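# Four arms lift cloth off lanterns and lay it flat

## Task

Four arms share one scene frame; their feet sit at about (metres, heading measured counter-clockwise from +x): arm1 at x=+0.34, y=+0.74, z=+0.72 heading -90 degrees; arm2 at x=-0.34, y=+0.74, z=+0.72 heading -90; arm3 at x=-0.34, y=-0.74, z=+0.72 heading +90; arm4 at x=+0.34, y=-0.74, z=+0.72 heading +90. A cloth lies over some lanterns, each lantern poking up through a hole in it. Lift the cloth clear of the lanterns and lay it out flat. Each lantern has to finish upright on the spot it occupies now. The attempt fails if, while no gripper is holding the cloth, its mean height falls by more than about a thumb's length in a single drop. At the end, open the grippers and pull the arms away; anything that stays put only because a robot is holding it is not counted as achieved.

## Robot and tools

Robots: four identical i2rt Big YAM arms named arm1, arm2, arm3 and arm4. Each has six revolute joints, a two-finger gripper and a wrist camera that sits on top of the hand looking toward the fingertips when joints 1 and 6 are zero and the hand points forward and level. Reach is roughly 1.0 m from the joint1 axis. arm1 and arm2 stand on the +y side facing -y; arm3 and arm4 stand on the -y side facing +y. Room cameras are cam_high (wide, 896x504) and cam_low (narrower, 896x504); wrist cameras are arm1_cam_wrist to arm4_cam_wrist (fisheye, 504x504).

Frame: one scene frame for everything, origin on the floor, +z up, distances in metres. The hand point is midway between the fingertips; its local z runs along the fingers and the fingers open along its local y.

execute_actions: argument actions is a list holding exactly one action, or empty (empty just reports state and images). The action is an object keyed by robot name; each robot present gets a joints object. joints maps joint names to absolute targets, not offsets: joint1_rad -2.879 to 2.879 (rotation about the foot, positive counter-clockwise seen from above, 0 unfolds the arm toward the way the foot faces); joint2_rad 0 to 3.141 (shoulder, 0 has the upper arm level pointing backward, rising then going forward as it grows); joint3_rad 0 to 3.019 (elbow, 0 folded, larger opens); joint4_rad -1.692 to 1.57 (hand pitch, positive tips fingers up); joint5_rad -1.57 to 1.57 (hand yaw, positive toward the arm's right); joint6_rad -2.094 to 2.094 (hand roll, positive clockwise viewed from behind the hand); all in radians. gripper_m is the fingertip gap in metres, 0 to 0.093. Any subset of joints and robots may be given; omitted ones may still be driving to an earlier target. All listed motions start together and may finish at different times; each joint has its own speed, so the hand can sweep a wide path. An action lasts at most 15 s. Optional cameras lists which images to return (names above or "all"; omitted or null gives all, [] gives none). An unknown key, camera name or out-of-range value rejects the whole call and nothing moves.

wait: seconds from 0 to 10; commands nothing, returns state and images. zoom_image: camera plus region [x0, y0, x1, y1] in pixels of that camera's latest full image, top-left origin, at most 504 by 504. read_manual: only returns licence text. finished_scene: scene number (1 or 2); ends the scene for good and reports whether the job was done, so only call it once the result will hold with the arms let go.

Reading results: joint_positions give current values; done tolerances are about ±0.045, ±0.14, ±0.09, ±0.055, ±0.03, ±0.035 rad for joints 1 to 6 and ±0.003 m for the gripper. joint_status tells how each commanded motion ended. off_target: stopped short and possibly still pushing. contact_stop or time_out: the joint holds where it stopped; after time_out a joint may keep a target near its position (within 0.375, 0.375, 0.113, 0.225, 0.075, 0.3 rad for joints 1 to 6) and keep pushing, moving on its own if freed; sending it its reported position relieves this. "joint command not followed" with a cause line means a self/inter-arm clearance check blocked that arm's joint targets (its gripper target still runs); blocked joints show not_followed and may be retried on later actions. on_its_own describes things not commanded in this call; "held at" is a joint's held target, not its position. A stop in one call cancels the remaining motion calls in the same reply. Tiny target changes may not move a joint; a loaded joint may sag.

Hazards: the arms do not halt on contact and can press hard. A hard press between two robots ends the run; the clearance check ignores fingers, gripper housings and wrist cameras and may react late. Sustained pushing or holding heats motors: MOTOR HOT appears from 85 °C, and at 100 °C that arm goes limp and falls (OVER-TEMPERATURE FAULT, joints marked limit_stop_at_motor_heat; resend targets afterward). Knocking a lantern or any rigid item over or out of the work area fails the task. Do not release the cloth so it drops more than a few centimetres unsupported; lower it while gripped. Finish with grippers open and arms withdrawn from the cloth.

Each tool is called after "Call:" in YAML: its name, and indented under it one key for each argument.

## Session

Call:
execute_actions:
  actions: []

Scene clock: 0.00 s.
Motor temperatures (°C, as the motors report them): arm1=[27 31 37 29 25 26] | arm2=[26 31 35 29 27 28] | arm3=[28 32 41 26 29 25] | arm4=[30 33 35 28 29 25]
arm1.joint_positions: joint1_rad=-0.007 joint2_rad=+0.438 joint3_rad=+1.453 joint4_rad=-1.538 joint5_rad=+0.001 joint6_rad=-0.008 gripper_m=+0.094
arm1.joint_status: not commanded
arm1.hand: x=+0.3350 y=+0.6211 z=+1.3446 quat_wxyz=(-0.356, -0.606, -0.616, +0.355) (m; scene frame)
arm2.joint_positions: joint1_rad=+0.008 joint2_rad=+0.454 joint3_rad=+1.467 joint4_rad=-1.531 joint5_rad=+0.014 joint6_rad=+0.012 gripper_m=+0.094
arm2.joint_status: not commanded
arm2.hand: x=-0.3263 y=+0.6184 z=+1.2890 quat_wxyz=(-0.361, -0.600, -0.619, +0.355) (m; scene frame)
arm3.joint_positions: joint1_rad=-0.012 joint2_rad=+0.435 joint3_rad=+1.452 joint4_rad=-1.533 joint5_rad=+0.010 joint6_rad=+0.015 gripper_m=+0.094
arm3.joint_status: not commanded
arm3.hand: x=-0.3242 y=-0.6116 z=+1.3689 quat_wxyz=(-0.355, +0.596, -0.630, -0.349) (m; scene frame)
arm4.joint_positions: joint1_rad=-0.011 joint2_rad=+0.438 joint3_rad=+1.450 joint4_rad=-1.540 joint5_rad=-0.011 joint6_rad=-0.005 gripper_m=+0.094
arm4.joint_status: not commanded
arm4.hand: x=+0.3304 y=-0.6175 z=+1.3038 quat_wxyz=(-0.346, +0.624, -0.603, -0.358) (m; scene frame)
pictures: arm1_cam_wrist, arm2_cam_wrist, arm3_cam_wrist, arm4_cam_wrist, cam_high, cam_low
Images, in order (width x height): arm1_cam_wrist 504x504, arm2_cam_wrist 504x504, arm3_cam_wrist 504x504, arm4_cam_wrist 504x504, cam_high 896x504, cam_low 896x504.

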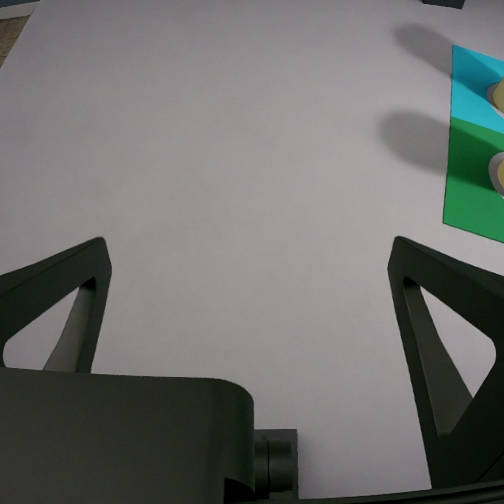

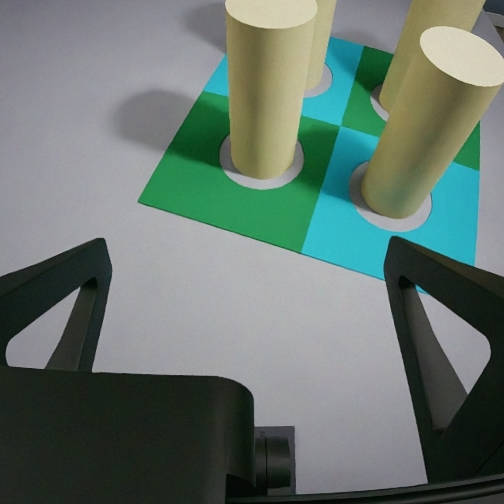

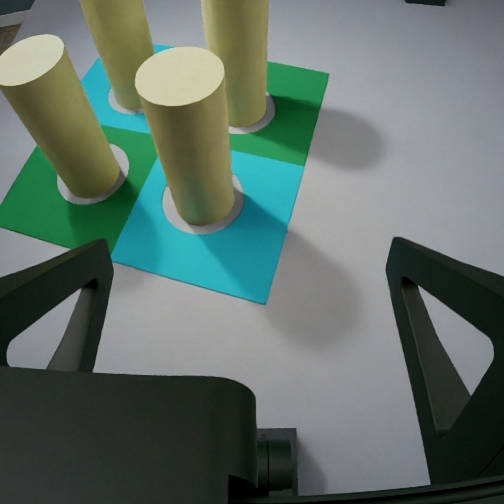

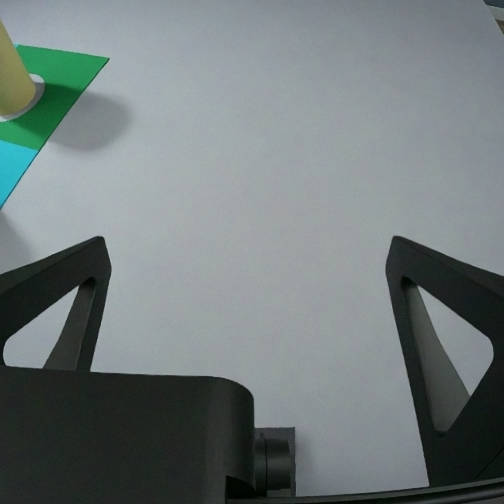

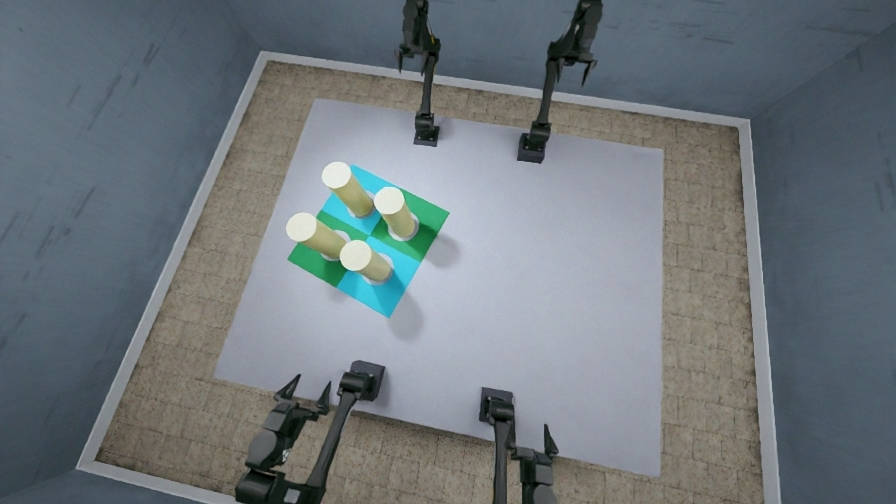

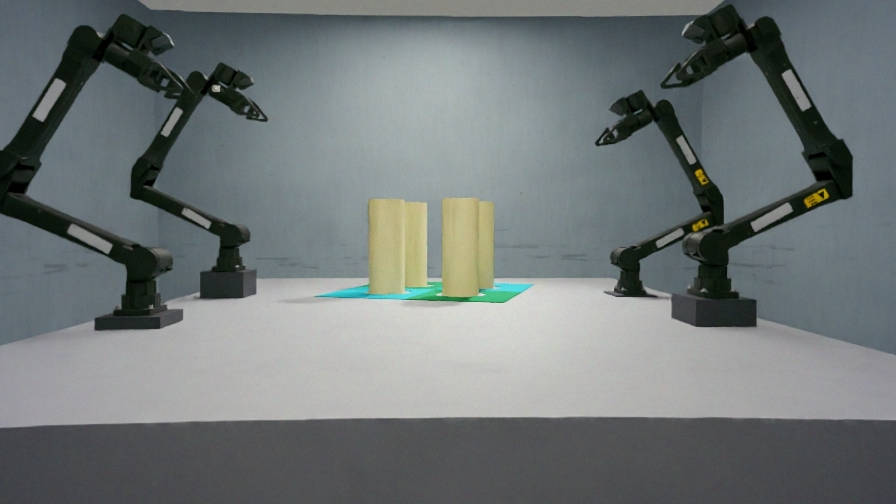

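Call:
zoom_image:
  camera: "cam_high"
  region: [270, 145, 470, 335]

Region (270, 145, 470, 335) of cam_high's 896x504 image, scaled by 2.520, with more detail than that image has; it fills the top 479 rows of this view, and the rest is white.

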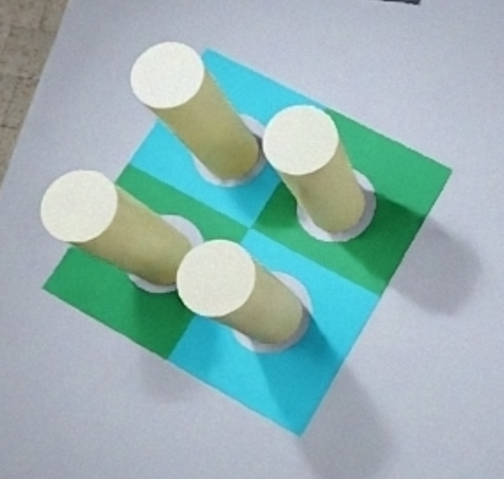

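Call:
execute_actions:
  actions:
    - {"arm1":{"joints":{"joint1_rad":-0.715,"joint2_rad":2.295,"joint3_rad":1.92,"joint4_rad":-1.165,"joint5_rad":0,"joint6_rad":0.41}},"arm2":{"joints":{"joint1_rad":-0.945,"joint2_rad":1.825,"joint3_rad":1.262,"joint4_rad":-1.005,"joint5_rad":0,"joint6_rad":-1.39}},"arm3":{"joints":{"joint1_rad":0.806,"joint2_rad":2.69,"joint3_rad":2.61,"joint4_rad":-1.30,"joint5_rad":-0.2,"joint6_rad":2.09}},"arm4":{"joints":{"joint1_rad":1.054,"joint2_rad":2.42,"joint3_rad":2.27,"joint4_rad":-1.385,"joint5_rad":0,"joint6_rad":0.64}}}

Scene clock: 107.57 s.
Motor temperatures (°C, as the motors report them): arm1=[27 31 41 29 25 26] | arm2=[26 31 38 30 27 28] | arm3=[28 33 46 27 29 25] | arm4=[30 34 39 28 29 25]
arm1.joint_positions: joint1_rad=-0.718 joint2_rad=+2.289 joint3_rad=+1.894 joint4_rad=-1.162 joint5_rad=-0.001 joint6_rad=+0.400 gripper_m=+0.094
arm1.joint_status: all done
arm1.hand: x=-0.1029 y=+0.2221 z=+0.7703 quat_wxyz=(-0.007, -0.973, -0.232, +0.006) (m; scene frame)
arm2.joint_positions: joint1_rad=-0.954 joint2_rad=+1.815 joint3_rad=+1.259 joint4_rad=-1.012 joint5_rad=+0.001 joint6_rad=-1.374 gripper_m=+0.094
arm2.joint_status: all done
arm2.hand: x=-0.7356 y=+0.4340 z=+0.7694 quat_wxyz=(+0.003, -0.529, -0.849, +0.008) (m; scene frame)
arm3.joint_positions: joint1_rad=+0.801 joint2_rad=+2.697 joint3_rad=+2.574 joint4_rad=-1.303 joint5_rad=-0.201 joint6_rad=+2.079 gripper_m=+0.094
arm3.joint_status: all done
arm3.hand: x=-0.9289 y=-0.1926 z=+0.7599 quat_wxyz=(+0.129, +0.143, -0.981, +0.008) (m; scene frame)
arm4.joint_positions: joint1_rad=+1.062 joint2_rad=+2.440 joint3_rad=+2.249 joint4_rad=-1.385 joint5_rad=+0.000 joint6_rad=+0.626 gripper_m=+0.094
arm4.joint_status: all done
arm4.hand: x=-0.3126 y=-0.4062 z=+0.7556 quat_wxyz=(-0.001, +0.852, -0.523, +0.003) (m; scene frame)
pictures: arm1_cam_wrist, arm2_cam_wrist, arm3_cam_wrist, arm4_cam_wrist, cam_high, cam_low
Images, in order (width x height): arm1_cam_wrist 504x504, arm2_cam_wrist 504x504, arm3_cam_wrist 504x504, arm4_cam_wrist 504x504, cam_high 896x504, cam_low 896x504.

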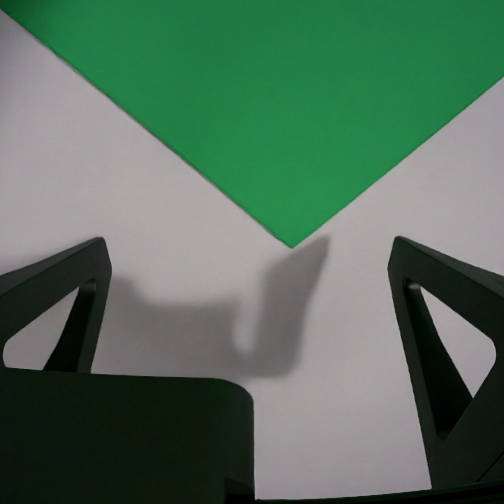

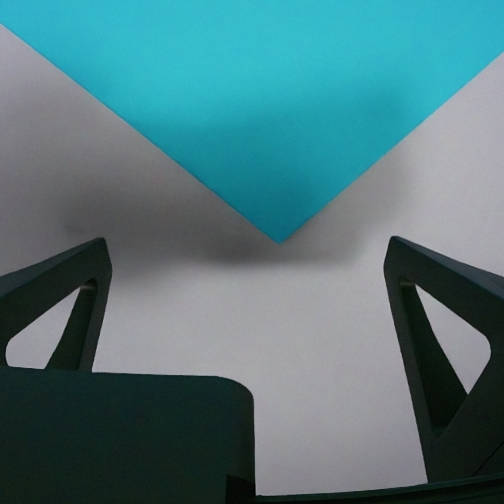

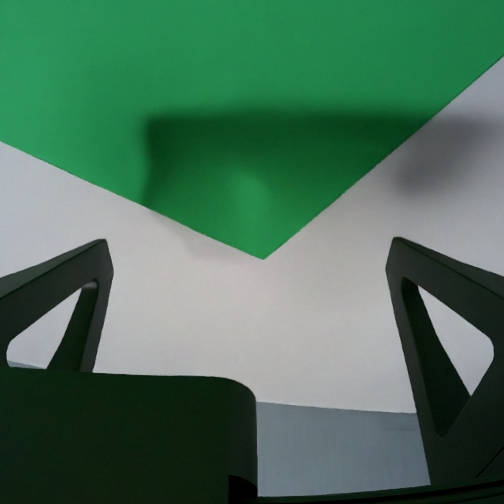

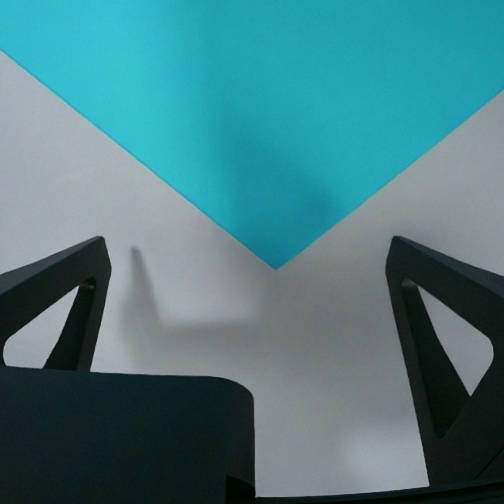

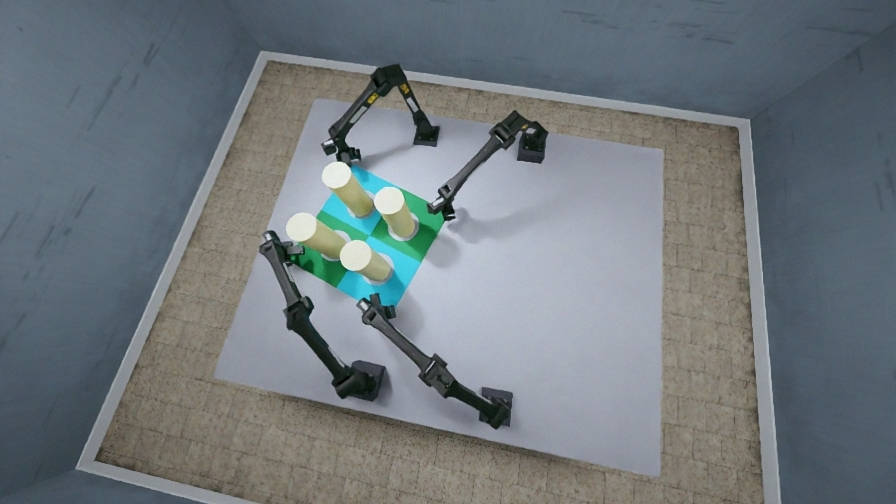

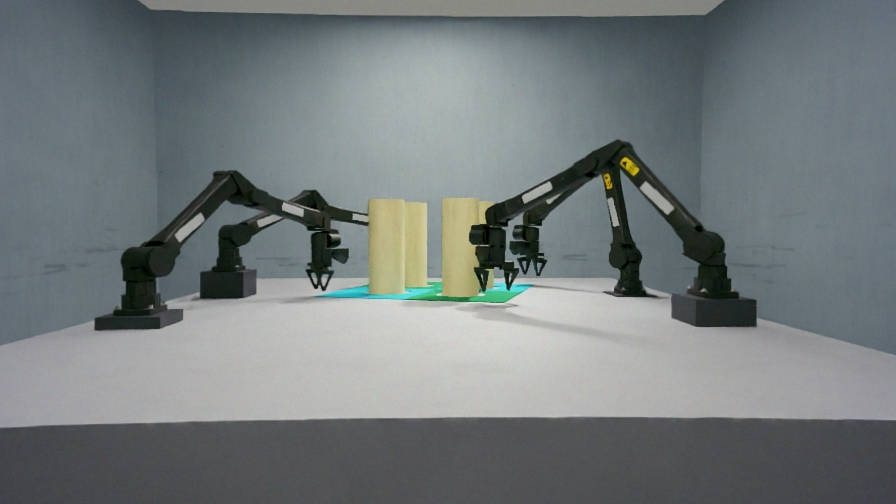

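Call:
execute_actions:
  actions:
    - {"arm1":{"joints":{"joint1_rad":-0.748,"joint2_rad":2.372,"joint3_rad":1.90,"joint4_rad":-1.135}},"arm2":{"joints":{"joint2_rad":1.935,"joint4_rad":-0.908}},"arm3":{"joints":{"joint1_rad":0.82,"joint2_rad":2.76,"joint3_rad":2.585,"joint4_rad":-1.25}},"arm4":{"joints":{"joint1_rad":1.042,"joint2_rad":2.503,"joint3_rad":2.255}}}
  cameras: ["arm1_cam_wrist","arm2_cam_wrist","arm3_cam_wrist","arm4_cam_wrist"]

Scene clock: 133.17 s.
Motor temperatures (°C, as the motors report them): arm1=[27 37 45 29 25 26] | arm2=[26 32 39 30 27 28] | arm3=[28 40 51 27 29 25] | arm4=[30 40 41 28 29 25]
arm1.joint_positions: joint1_rad=-0.752 joint2_rad=+2.348 joint3_rad=+1.894 joint4_rad=-1.143 joint5_rad=-0.002 joint6_rad=+0.404 gripper_m=+0.094
arm1.joint_status: all done
arm1.hand: x=-0.1162 y=+0.2409 z=+0.7315 quat_wxyz=(+0.004, -0.977, -0.214, -0.011) (m; scene frame)
arm2.joint_positions: joint1_rad=-0.954 joint2_rad=+1.908 joint3_rad=+1.264 joint4_rad=-0.920 joint5_rad=+0.000 joint6_rad=-1.375 gripper_m=+0.094
arm2.joint_status: all done
arm2.hand: x=-0.7468 y=+0.4252 z=+0.7256 quat_wxyz=(+0.003, -0.528, -0.849, +0.010) (m; scene frame)
arm3.joint_positions: joint1_rad=+0.811 joint2_rad=+2.728 joint3_rad=+2.575 joint4_rad=-1.260 joint5_rad=-0.202 joint6_rad=+2.081 gripper_m=+0.094
arm3.joint_status: all done
arm3.hand: x=-0.9381 y=-0.1963 z=+0.7369 quat_wxyz=(+0.133, +0.147, -0.980, +0.004) (m; scene frame)
arm4.joint_positions: joint1_rad=+1.045 joint2_rad=+2.474 joint3_rad=+2.249 joint4_rad=-1.385 joint5_rad=-0.003 joint6_rad=+0.628 gripper_m=+0.094
arm4.joint_status: all done
arm4.hand: x=-0.3032 y=-0.3982 z=+0.7320 quat_wxyz=(+0.000, +0.847, -0.531, +0.020) (m; scene frame)
pictures: arm1_cam_wrist, arm2_cam_wrist, arm3_cam_wrist, arm4_cam_wrist
Images, in order (width x height): arm1_cam_wrist 504x504, arm2_cam_wrist 504x504, arm3_cam_wrist 504x504, arm4_cam_wrist 504x504.

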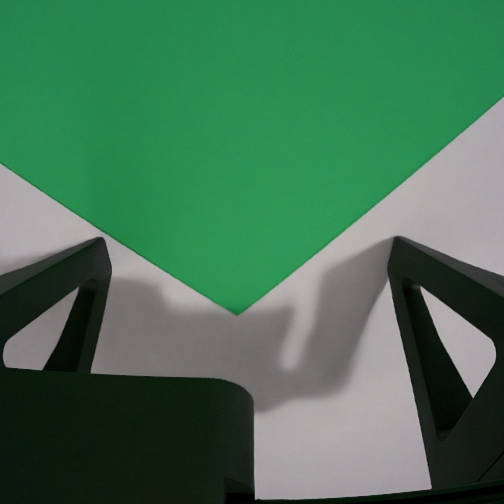

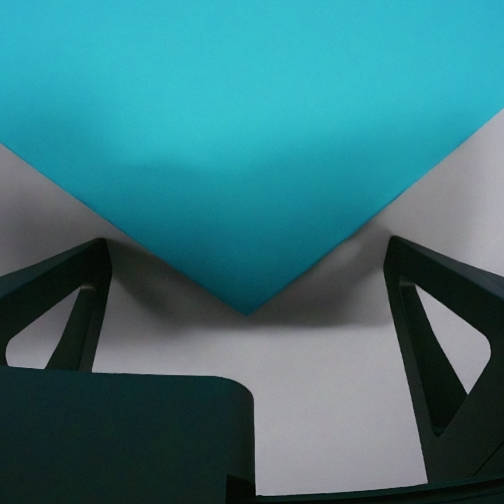

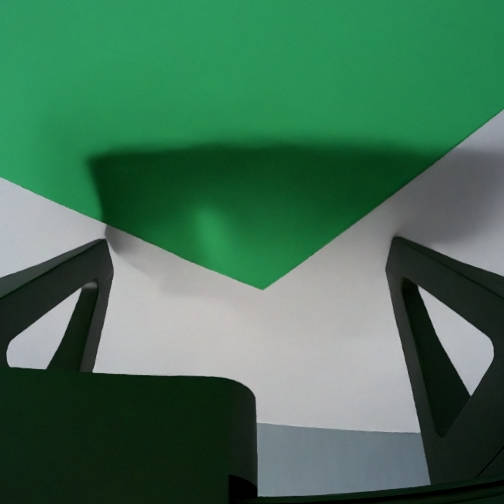

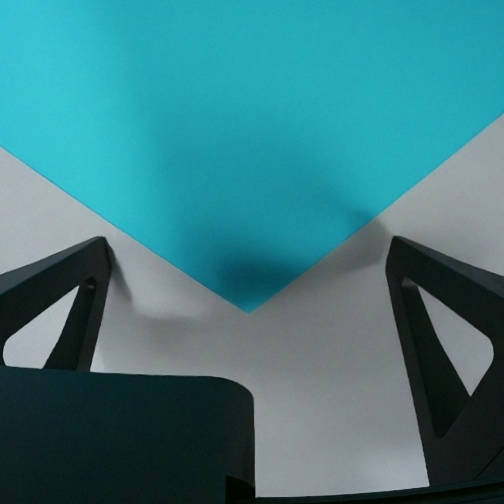

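Call:
execute_actions:
  actions:
    - {"arm1":{"joints":{"joint2_rad":2.385,"gripper_m":0}},"arm2":{"joints":{"joint2_rad":1.95,"gripper_m":0}},"arm3":{"joints":{"joint2_rad":2.78,"gripper_m":0}},"arm4":{"joints":{"joint2_rad":2.515,"gripper_m":0}}}
  cameras: ["arm1_cam_wrist","arm2_cam_wrist","arm3_cam_wrist","arm4_cam_wrist"]

Scene clock: 139.83 s.
Motor temperatures (°C, as the motors report them): arm1=[27 37 44 29 25 26] | arm2=[26 32 38 29 27 28] | arm3=[28 40 50 27 29 25] | arm4=[30 40 41 28 29 25]
arm1.joint_positions: joint1_rad=-0.750 joint2_rad=+2.348 joint3_rad=+1.894 joint4_rad=-1.143 joint5_rad=-0.002 joint6_rad=+0.404 gripper_m=+0.002
arm1.joint_status: all done
arm1.hand: x=-0.1154 y=+0.2401 z=+0.7315 quat_wxyz=(+0.004, -0.977, -0.215, -0.011) (m; scene frame)
arm2.joint_positions: joint1_rad=-0.954 joint2_rad=+1.909 joint3_rad=+1.264 joint4_rad=-0.921 joint5_rad=+0.000 joint6_rad=-1.375 gripper_m=+0.002
arm2.joint_status: all done
arm2.hand: x=-0.7465 y=+0.4252 z=+0.7252 quat_wxyz=(+0.003, -0.528, -0.849, +0.009) (m; scene frame)
arm3.joint_positions: joint1_rad=+0.821 joint2_rad=+2.731 joint3_rad=+2.575 joint4_rad=-1.260 joint5_rad=-0.204 joint6_rad=+2.082 gripper_m=+0.001
arm3.joint_status: all done
arm3.hand: x=-0.9429 y=-0.2025 z=+0.7353 quat_wxyz=(+0.133, +0.151, -0.980, +0.006) (m; scene frame)
arm4.joint_positions: joint1_rad=+1.045 joint2_rad=+2.475 joint3_rad=+2.249 joint4_rad=-1.385 joint5_rad=-0.003 joint6_rad=+0.628 gripper_m=+0.002
arm4.joint_status: all done
arm4.hand: x=-0.3030 y=-0.3984 z=+0.7309 quat_wxyz=(+0.000, +0.847, -0.531, +0.020) (m; scene frame)
pictures: arm1_cam_wrist, arm2_cam_wrist, arm3_cam_wrist, arm4_cam_wrist
Images, in order (width x height): arm1_cam_wrist 504x504, arm2_cam_wrist 504x504, arm3_cam_wrist 504x504, arm4_cam_wrist 504x504.

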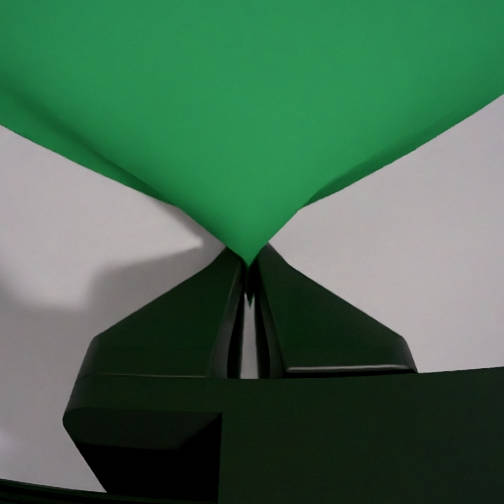

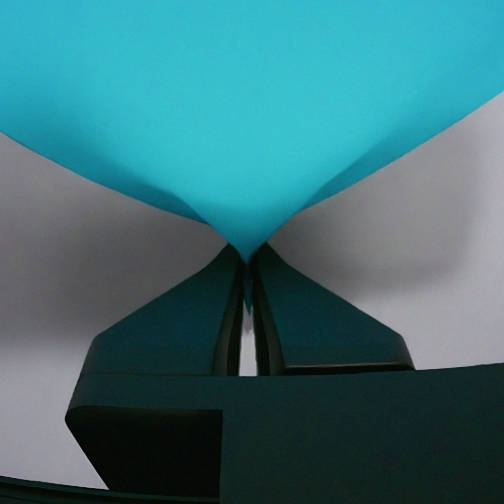

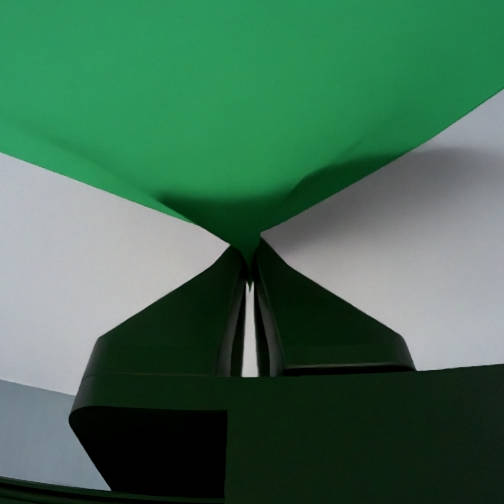

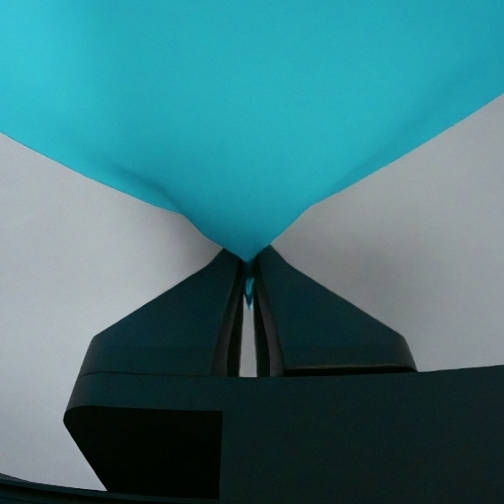

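Call:
zoom_image:
  camera: "arm3_cam_wrist"
  region: [190, 200, 310, 320]

Region (190, 200, 310, 320) of arm3_cam_wrist's 504x504 image, scaled by 4.200, with more detail than that image has.

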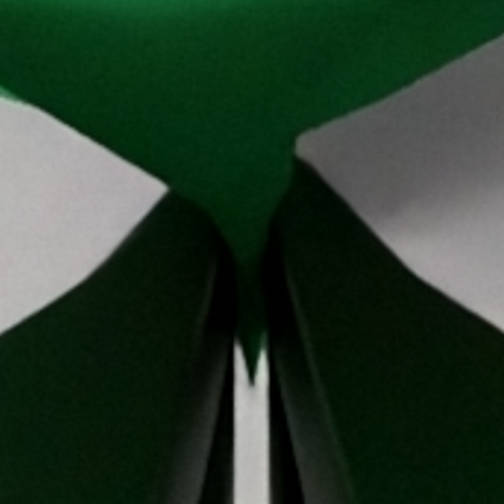

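Call:
execute_actions:
  actions:
    - {"arm1":{"joints":{"joint2_rad":2.172,"joint4_rad":-1.27}},"arm2":{"joints":{"joint1_rad":-0.97,"joint2_rad":1.675,"joint4_rad":-1.007}},"arm3":{"joints":{"joint2_rad":2.585,"joint4_rad":-1.367}},"arm4":{"joints":{"joint1_rad":1.055,"joint2_rad":2.311,"joint4_rad":-1.475}}}
  cameras: ["arm3_cam_wrist","cam_high","cam_low"]

Scene clock: 190.13 s.
Motor temperatures (°C, as the motors report them): arm1=[27 38 43 29 25 26] | arm2=[26 32 38 29 27 28] | arm3=[28 42 50 27 29 25] | arm4=[30 41 41 28 29 25]
arm1.joint_positions: joint1_rad=-0.750 joint2_rad=+2.154 joint3_rad=+1.894 joint4_rad=-1.255 joint5_rad=-0.001 joint6_rad=+0.404 gripper_m=+0.002
arm1.joint_status: all done
arm1.hand: x=-0.1138 y=+0.2429 z=+0.8576 quat_wxyz=(-0.020, -0.976, -0.215, +0.023) (m; scene frame)
arm2.joint_positions: joint1_rad=-0.955 joint2_rad=+1.654 joint3_rad=+1.259 joint4_rad=-0.996 joint5_rad=-0.005 joint6_rad=-1.375 gripper_m=+0.002
arm2.joint_status: all done
arm2.hand: x=-0.7447 y=+0.4265 z=+0.8489 quat_wxyz=(+0.031, -0.526, -0.845, +0.092) (m; scene frame)
arm3.joint_positions: joint1_rad=+0.811 joint2_rad=+2.582 joint3_rad=+2.575 joint4_rad=-1.358 joint5_rad=-0.197 joint6_rad=+2.082 gripper_m=+0.001
arm3.joint_status: all done
arm3.hand: x=-0.9356 y=-0.1953 z=+0.8482 quat_wxyz=(+0.145, +0.148, -0.978, -0.016) (m; scene frame)
arm4.joint_positions: joint1_rad=+1.045 joint2_rad=+2.298 joint3_rad=+2.249 joint4_rad=-1.456 joint5_rad=+0.004 joint6_rad=+0.628 gripper_m=+0.002
arm4.joint_status: all done
arm4.hand: x=-0.3010 y=-0.3983 z=+0.8551 quat_wxyz=(+0.000, +0.847, -0.531, -0.033) (m; scene frame)
pictures: arm3_cam_wrist, cam_high, cam_low
Images, in order (width x height): arm3_cam_wrist 504x504, cam_high 896x504, cam_low 896x504.

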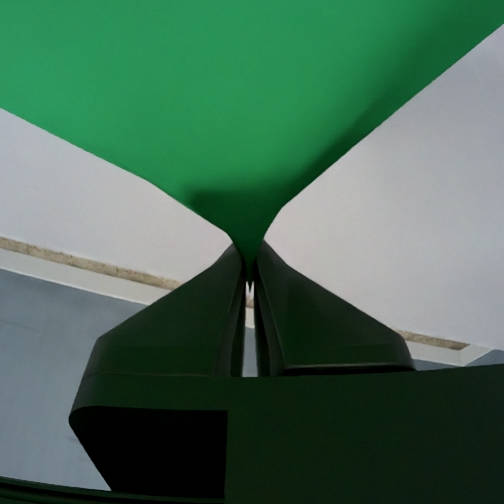

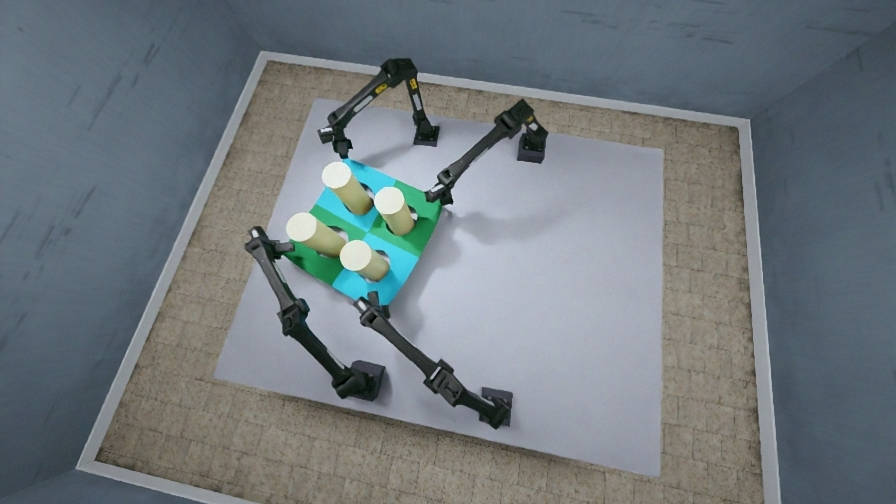

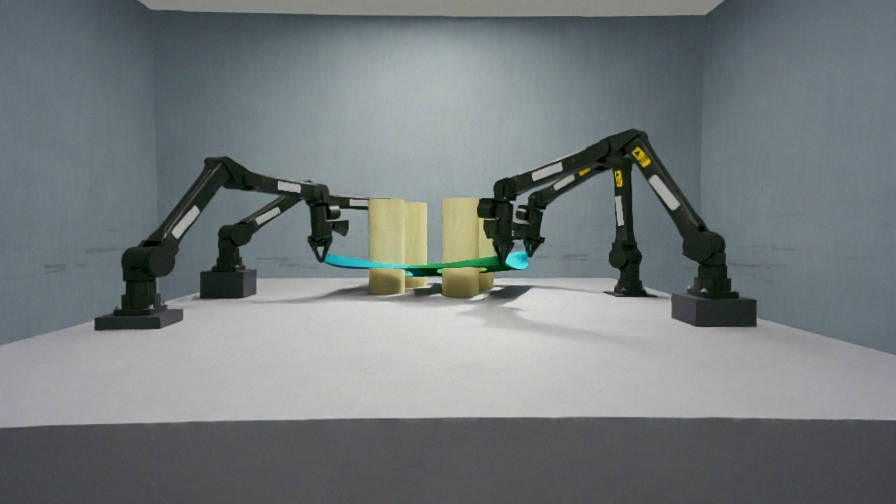

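Call:
execute_actions:
  actions:
    - {"arm1":{"joints":{"joint2_rad":1.993,"joint4_rad":-1.275}},"arm2":{"joints":{"joint1_rad":-0.98,"joint2_rad":1.442,"joint3_rad":1.27,"joint4_rad":-0.93}},"arm3":{"joints":{"joint1_rad":0.842,"joint2_rad":2.432,"joint4_rad":-1.39}},"arm4":{"joints":{"joint1_rad":1.06,"joint2_rad":2.146,"joint4_rad":-1.445}}}
  cameras: ["cam_high","cam_low"]

Call:
zoom_image:
  camera: "cam_high"
  region: [240, 120, 470, 330]

Scene clock: 199.00 s.
Motor temperatures (°C, as the motors report them): arm1=[27 39 44 29 25 26] | arm2=[26 32 39 29 27 28] | arm3=[28 43 50 27 29 25] | arm4=[30 42 41 28 29 25]
arm1.joint_positions: joint1_rad=-0.750 joint2_rad=+1.981 joint3_rad=+1.894 joint4_rad=-1.260 joint5_rad=+0.000 joint6_rad=+0.404 gripper_m=+0.002
arm1.joint_status: all done
arm1.hand: x=-0.1143 y=+0.2434 z=+0.9700 quat_wxyz=(-0.068, -0.970, -0.213, +0.091) (m; scene frame)
arm2.joint_positions: joint1_rad=-0.959 joint2_rad=+1.425 joint3_rad=+1.259 joint4_rad=-0.942 joint5_rad=-0.005 joint6_rad=-1.375 gripper_m=+0.002
arm2.joint_status: all done
arm2.hand: x=-0.7471 y=+0.4274 z=+0.9675 quat_wxyz=(+0.081, -0.515, -0.824, +0.222) (m; scene frame)
arm3.joint_positions: joint1_rad=+0.825 joint2_rad=+2.424 joint3_rad=+2.575 joint4_rad=-1.383 joint5_rad=-0.196 joint6_rad=+2.082 gripper_m=+0.001
arm3.joint_status: all done
arm3.hand: x=-0.9417 y=-0.2021 z=+0.9711 quat_wxyz=(+0.184, +0.160, -0.967, -0.068) (m; scene frame)
arm4.joint_positions: joint1_rad=+1.045 joint2_rad=+2.137 joint3_rad=+2.249 joint4_rad=-1.452 joint5_rad=+0.004 joint6_rad=+0.628 gripper_m=+0.002
arm4.joint_status: all done
arm4.hand: x=-0.2977 y=-0.4001 z=+0.9684 quat_wxyz=(+0.006, +0.842, -0.528, -0.115) (m; scene frame)
pictures: cam_high, cam_low
Images, in order (width x height): cam_high 896x504, cam_low 896x504.

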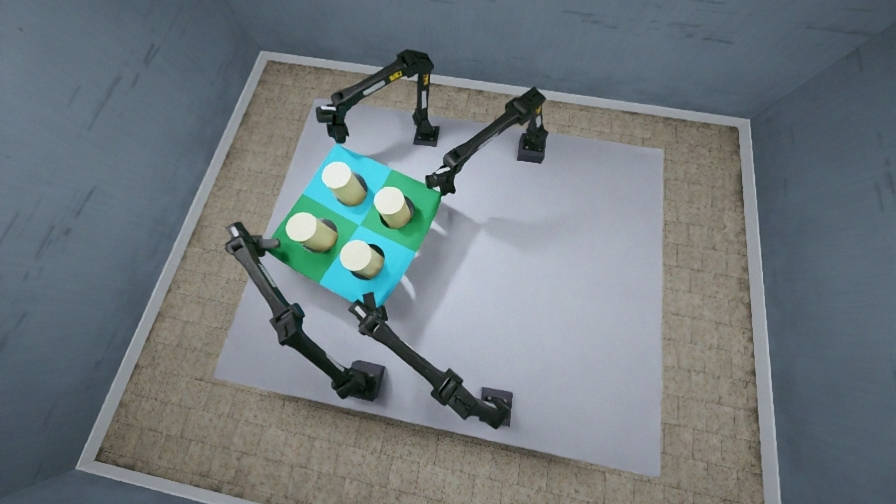

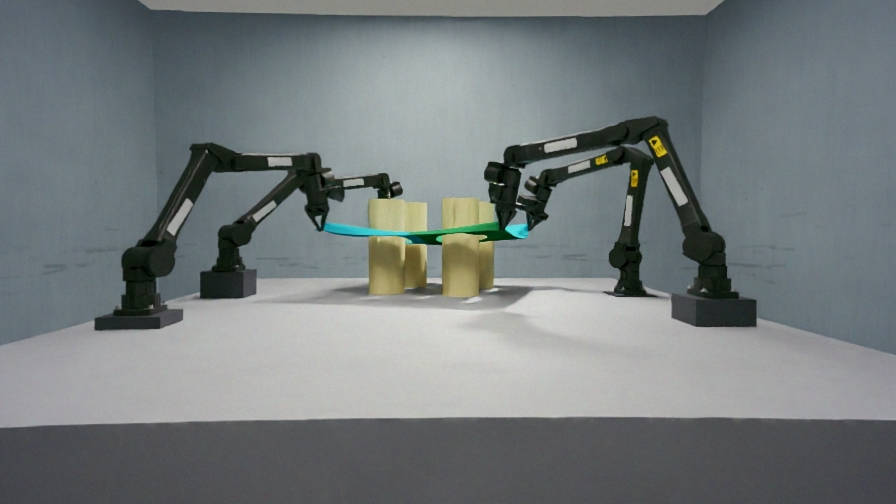

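Region (240, 120, 470, 330) of cam_high's 896x504 image, scaled by 2.191, with more detail than that image has; it fills the top 460 rows of this view, and the rest is white.

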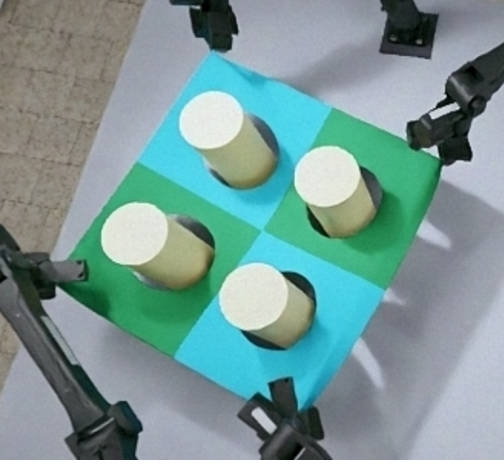

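Call:
execute_actions:
  actions:
    - {"arm1":{"joints":{"joint2_rad":1.817,"joint4_rad":-1.18}},"arm2":{"joints":{"joint2_rad":1.30,"joint3_rad":1.40}},"arm3":{"joints":{"joint1_rad":0.846,"joint2_rad":2.284,"joint4_rad":-1.345}},"arm4":{"joints":{"joint2_rad":1.986,"joint4_rad":-1.333}}}
  cameras: ["cam_high","cam_low"]

Scene clock: 211.47 s.
Motor temperatures (°C, as the motors report them): arm1=[27 39 45 29 25 26] | arm2=[26 32 41 30 27 28] | arm3=[28 44 50 27 29 25] | arm4=[30 42 41 28 29 25]
arm1.joint_positions: joint1_rad=-0.750 joint2_rad=+1.805 joint3_rad=+1.893 joint4_rad=-1.185 joint5_rad=+0.000 joint6_rad=+0.404 gripper_m=+0.002
arm1.joint_status: all done
arm1.hand: x=-0.1132 y=+0.2455 z=+1.0897 quat_wxyz=(-0.140, -0.949, -0.208, +0.191) (m; scene frame)
arm2.joint_positions: joint1_rad=-0.959 joint2_rad=+1.286 joint3_rad=+1.367 joint4_rad=-0.940 joint5_rad=-0.006 joint6_rad=-1.375 gripper_m=+0.002
arm2.joint_status: all done
arm2.hand: x=-0.7468 y=+0.4276 z=+1.0934 quat_wxyz=(+0.123, -0.495, -0.793, +0.333) (m; scene frame)
arm3.joint_positions: joint1_rad=+0.825 joint2_rad=+2.277 joint3_rad=+2.575 joint4_rad=-1.362 joint5_rad=-0.195 joint6_rad=+2.082 gripper_m=+0.001
arm3.joint_status: all done
arm3.hand: x=-0.9348 y=-0.2060 z=+1.0892 quat_wxyz=(+0.233, +0.164, -0.949, -0.135) (m; scene frame)
arm4.joint_positions: joint1_rad=+1.045 joint2_rad=+1.980 joint3_rad=+2.249 joint4_rad=-1.344 joint5_rad=+0.004 joint6_rad=+0.628 gripper_m=+0.002
arm4.joint_status: all done
arm4.hand: x=-0.2995 y=-0.3992 z=+1.0874 quat_wxyz=(+0.015, +0.821, -0.515, -0.245) (m; scene frame)
pictures: cam_high, cam_low
Images, in order (width x height): cam_high 896x504, cam_low 896x504.

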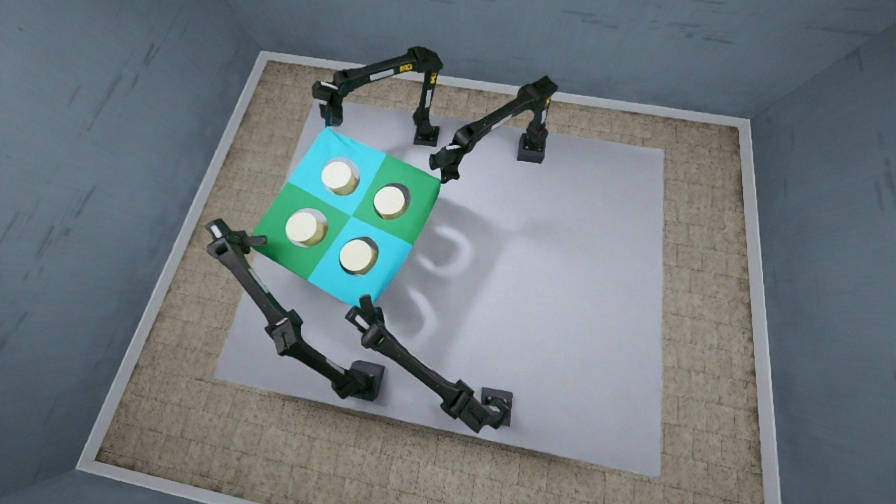

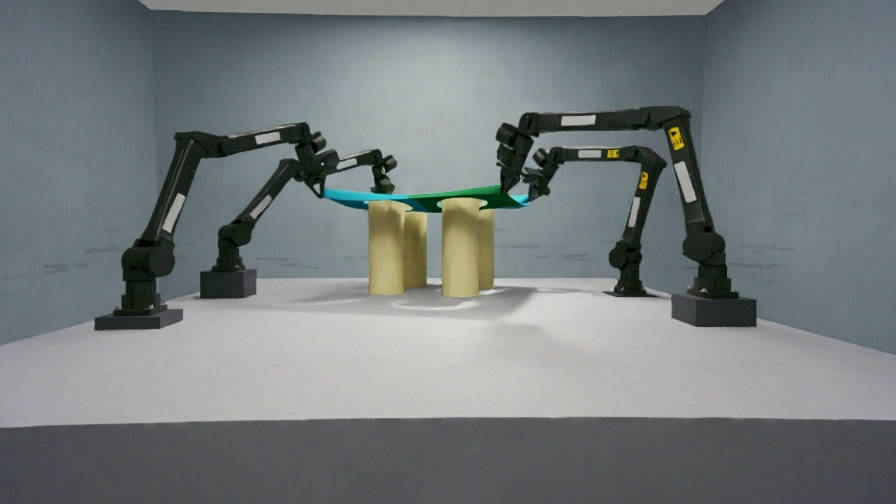

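Call:
execute_actions:
  actions:
    - {"arm1":{"joints":{"joint2_rad":1.668,"joint4_rad":-1.01}},"arm2":{"joints":{"joint2_rad":1.286,"joint3_rad":1.67,"joint4_rad":-1.08}},"arm3":{"joints":{"joint2_rad":2.153,"joint4_rad":-1.213}},"arm4":{"joints":{"joint2_rad":1.85,"joint4_rad":-1.145}}}
  cameras: ["arm3_cam_wrist","cam_high","cam_low"]

Scene clock: 219.60 s.
Motor temperatures (°C, as the motors report them): arm1=[27 38 46 29 25 26] | arm2=[26 32 43 30 27 28] | arm3=[28 44 51 27 29 25] | arm4=[30 42 41 28 29 25]
arm1.joint_positions: joint1_rad=-0.750 joint2_rad=+1.666 joint3_rad=+1.893 joint4_rad=-1.017 joint5_rad=+0.000 joint6_rad=+0.404 gripper_m=+0.002
arm1.joint_status: all done
arm1.hand: x=-0.1148 y=+0.2445 z=+1.2040 quat_wxyz=(-0.224, -0.903, -0.198, +0.309) (m; scene frame)
arm2.joint_positions: joint1_rad=-0.959 joint2_rad=+1.282 joint3_rad=+1.634 joint4_rad=-1.068 joint5_rad=-0.007 joint6_rad=-1.375 gripper_m=+0.002
arm2.joint_status: all done
arm2.hand: x=-0.7463 y=+0.4281 z=+1.2189 quat_wxyz=(+0.146, -0.480, -0.770, +0.395) (m; scene frame)
arm3.joint_positions: joint1_rad=+0.825 joint2_rad=+2.146 joint3_rad=+2.575 joint4_rad=-1.233 joint5_rad=-0.195 joint6_rad=+2.082 gripper_m=+0.001
arm3.joint_status: all done
arm3.hand: x=-0.9326 y=-0.2055 z=+1.2096 quat_wxyz=(+0.304, +0.169, -0.908, -0.234) (m; scene frame)
arm4.joint_positions: joint1_rad=+1.045 joint2_rad=+1.850 joint3_rad=+2.249 joint4_rad=-1.158 joint5_rad=+0.004 joint6_rad=+0.628 gripper_m=+0.002
arm4.joint_status: all done
arm4.hand: x=-0.3012 y=-0.3982 z=+1.2057 quat_wxyz=(+0.025, +0.778, -0.489, -0.394) (m; scene frame)
pictures: arm3_cam_wrist, cam_high, cam_low
Images, in order (width x height): arm3_cam_wrist 504x504, cam_high 896x504, cam_low 896x504.

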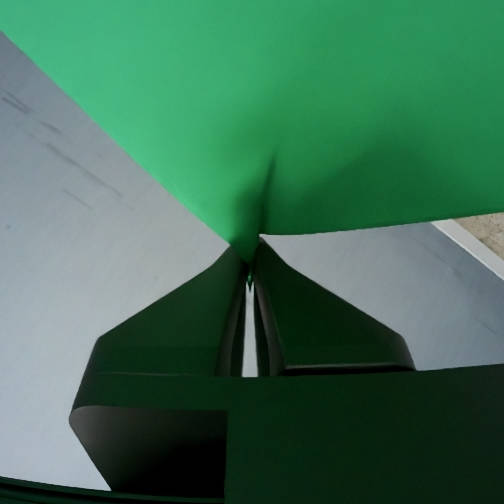

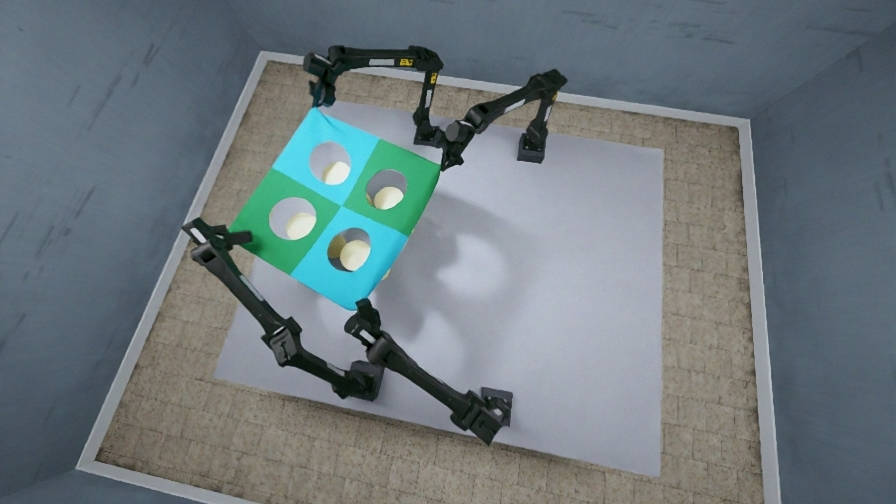

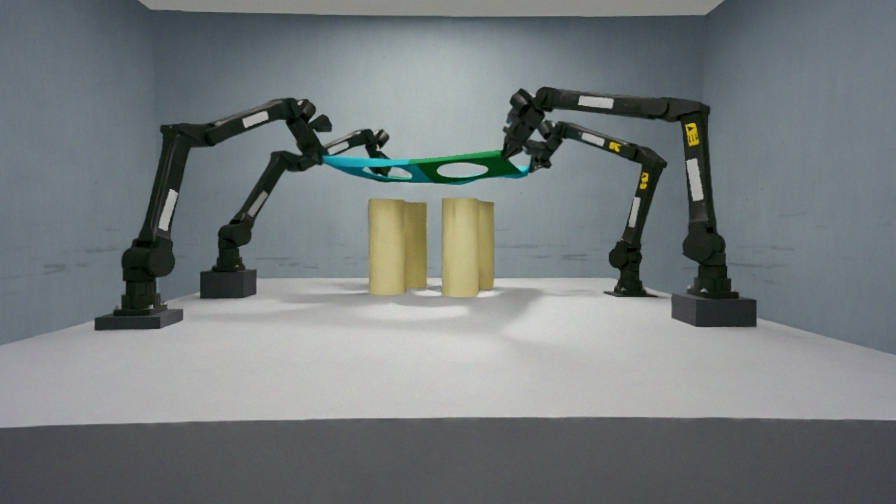

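Call:
execute_actions:
  actions: []
  cameras: ["cam_high","cam_low"]

Scene clock: 265.13 s.
Motor temperatures (°C, as the motors report them): arm1=[27 37 47 29 25 26] | arm2=[26 31 46 30 27 28] | arm3=[28 44 51 27 30 25] | arm4=[30 42 42 28 29 25]
arm1.joint_positions: joint1_rad=-0.750 joint2_rad=+1.666 joint3_rad=+1.893 joint4_rad=-1.017 joint5_rad=+0.000 joint6_rad=+0.404 gripper_m=+0.002
arm1.joint_status: all done
arm1.hand: x=-0.1148 y=+0.2445 z=+1.2040 quat_wxyz=(-0.224, -0.903, -0.198, +0.309) (m; scene frame)
arm2.joint_positions: joint1_rad=-0.959 joint2_rad=+1.282 joint3_rad=+1.634 joint4_rad=-1.068 joint5_rad=-0.007 joint6_rad=-1.375 gripper_m=+0.002
arm2.joint_status: all done
arm2.hand: x=-0.7462 y=+0.4280 z=+1.2189 quat_wxyz=(+0.146, -0.480, -0.770, +0.395) (m; scene frame)
arm3.joint_positions: joint1_rad=+0.825 joint2_rad=+2.146 joint3_rad=+2.575 joint4_rad=-1.233 joint5_rad=-0.195 joint6_rad=+2.082 gripper_m=+0.001
arm3.joint_status: all done
arm3.hand: x=-0.9326 y=-0.2055 z=+1.2096 quat_wxyz=(+0.304, +0.169, -0.908, -0.234) (m; scene frame)
arm4.joint_positions: joint1_rad=+1.045 joint2_rad=+1.850 joint3_rad=+2.249 joint4_rad=-1.158 joint5_rad=+0.004 joint6_rad=+0.628 gripper_m=+0.002
arm4.joint_status: all done
arm4.hand: x=-0.3012 y=-0.3982 z=+1.2057 quat_wxyz=(+0.025, +0.778, -0.489, -0.394) (m; scene frame)
pictures: cam_high, cam_low
Images, in order (width x height): cam_high 896x504, cam_low 896x504.

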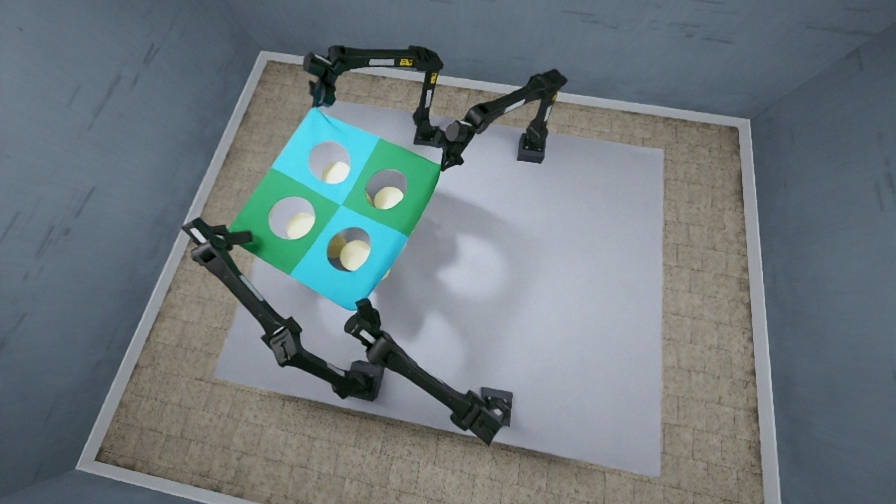

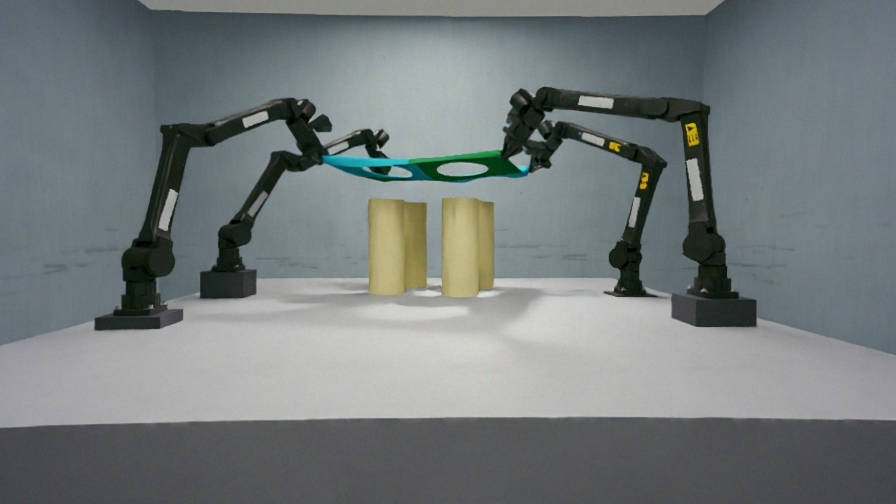

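Call:
execute_actions:
  actions:
    - {"arm1":{"joints":{"joint1_rad":-0.66,"joint2_rad":1.56,"joint4_rad":-1.18,"joint6_rad":0.41}},"arm2":{"joints":{"joint1_rad":-0.77,"joint3_rad":1.79,"joint4_rad":-1.23,"joint6_rad":-1.265}},"arm3":{"joints":{"joint1_rad":0.73,"joint2_rad":1.74,"joint3_rad":2.17,"joint4_rad":-1.27,"joint5_rad":-0.13,"joint6_rad":1.87}},"arm4":{"joints":{"joint1_rad":0.90,"joint2_rad":1.58,"joint3_rad":2.06,"joint4_rad":-1.24,"joint6_rad":0.385}}}
  cameras: ["cam_high","cam_low"]

Scene clock: 360.00 s.
Motor temperatures (°C, as the motors report them): arm1=[27 38 49 29 25 26] | arm2=[26 31 48 30 27 28] | arm3=[28 46 52 27 30 25] | arm4=[30 43 43 28 29 25]
arm1.joint_positions: joint1_rad=-0.655 joint2_rad=+1.565 joint3_rad=+1.893 joint4_rad=-1.170 joint5_rad=+0.001 joint6_rad=+0.404 gripper_m=+0.002
arm1.joint_status: all done
arm1.hand: x=-0.0315 y=+0.2507 z=+1.2409 quat_wxyz=(-0.223, -0.902, -0.243, +0.280) (m; scene frame)
arm2.joint_positions: joint1_rad=-0.757 joint2_rad=+1.284 joint3_rad=+1.745 joint4_rad=-1.219 joint5_rad=-0.004 joint6_rad=-1.281 gripper_m=+0.002
arm2.joint_status: all done
arm2.hand: x=-0.6595 y=+0.3689 z=+1.2492 quat_wxyz=(+0.085, -0.442, -0.802, +0.393) (m; scene frame)
arm3.joint_positions: joint1_rad=+0.729 joint2_rad=+1.744 joint3_rad=+2.173 joint4_rad=-1.267 joint5_rad=-0.127 joint6_rad=+1.881 gripper_m=+0.001
arm3.joint_status: all done
arm3.hand: x=-0.7808 y=-0.2445 z=+1.2827 quat_wxyz=(+0.232, +0.205, -0.909, -0.279) (m; scene frame)
arm4.joint_positions: joint1_rad=+0.892 joint2_rad=+1.580 joint3_rad=+2.056 joint4_rad=-1.228 joint5_rad=+0.003 joint6_rad=+0.399 gripper_m=+0.002
arm4.joint_status: all done
arm4.hand: x=-0.1543 y=-0.3714 z=+1.2663 quat_wxyz=(-0.050, +0.795, -0.458, -0.394) (m; scene frame)
pictures: cam_high, cam_low
Images, in order (width x height): cam_high 896x504, cam_low 896x504.

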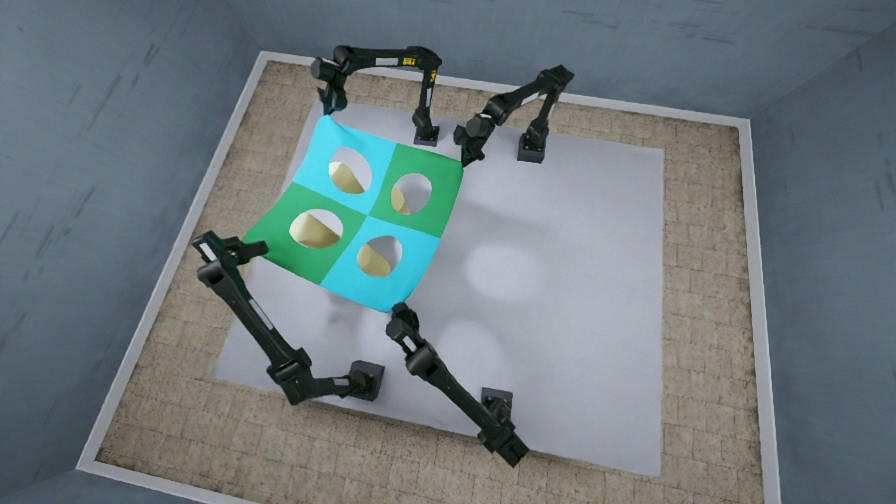

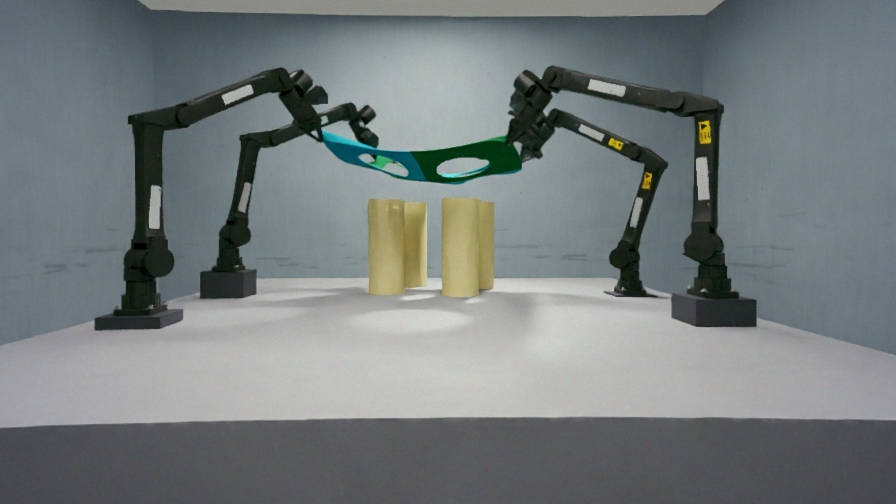

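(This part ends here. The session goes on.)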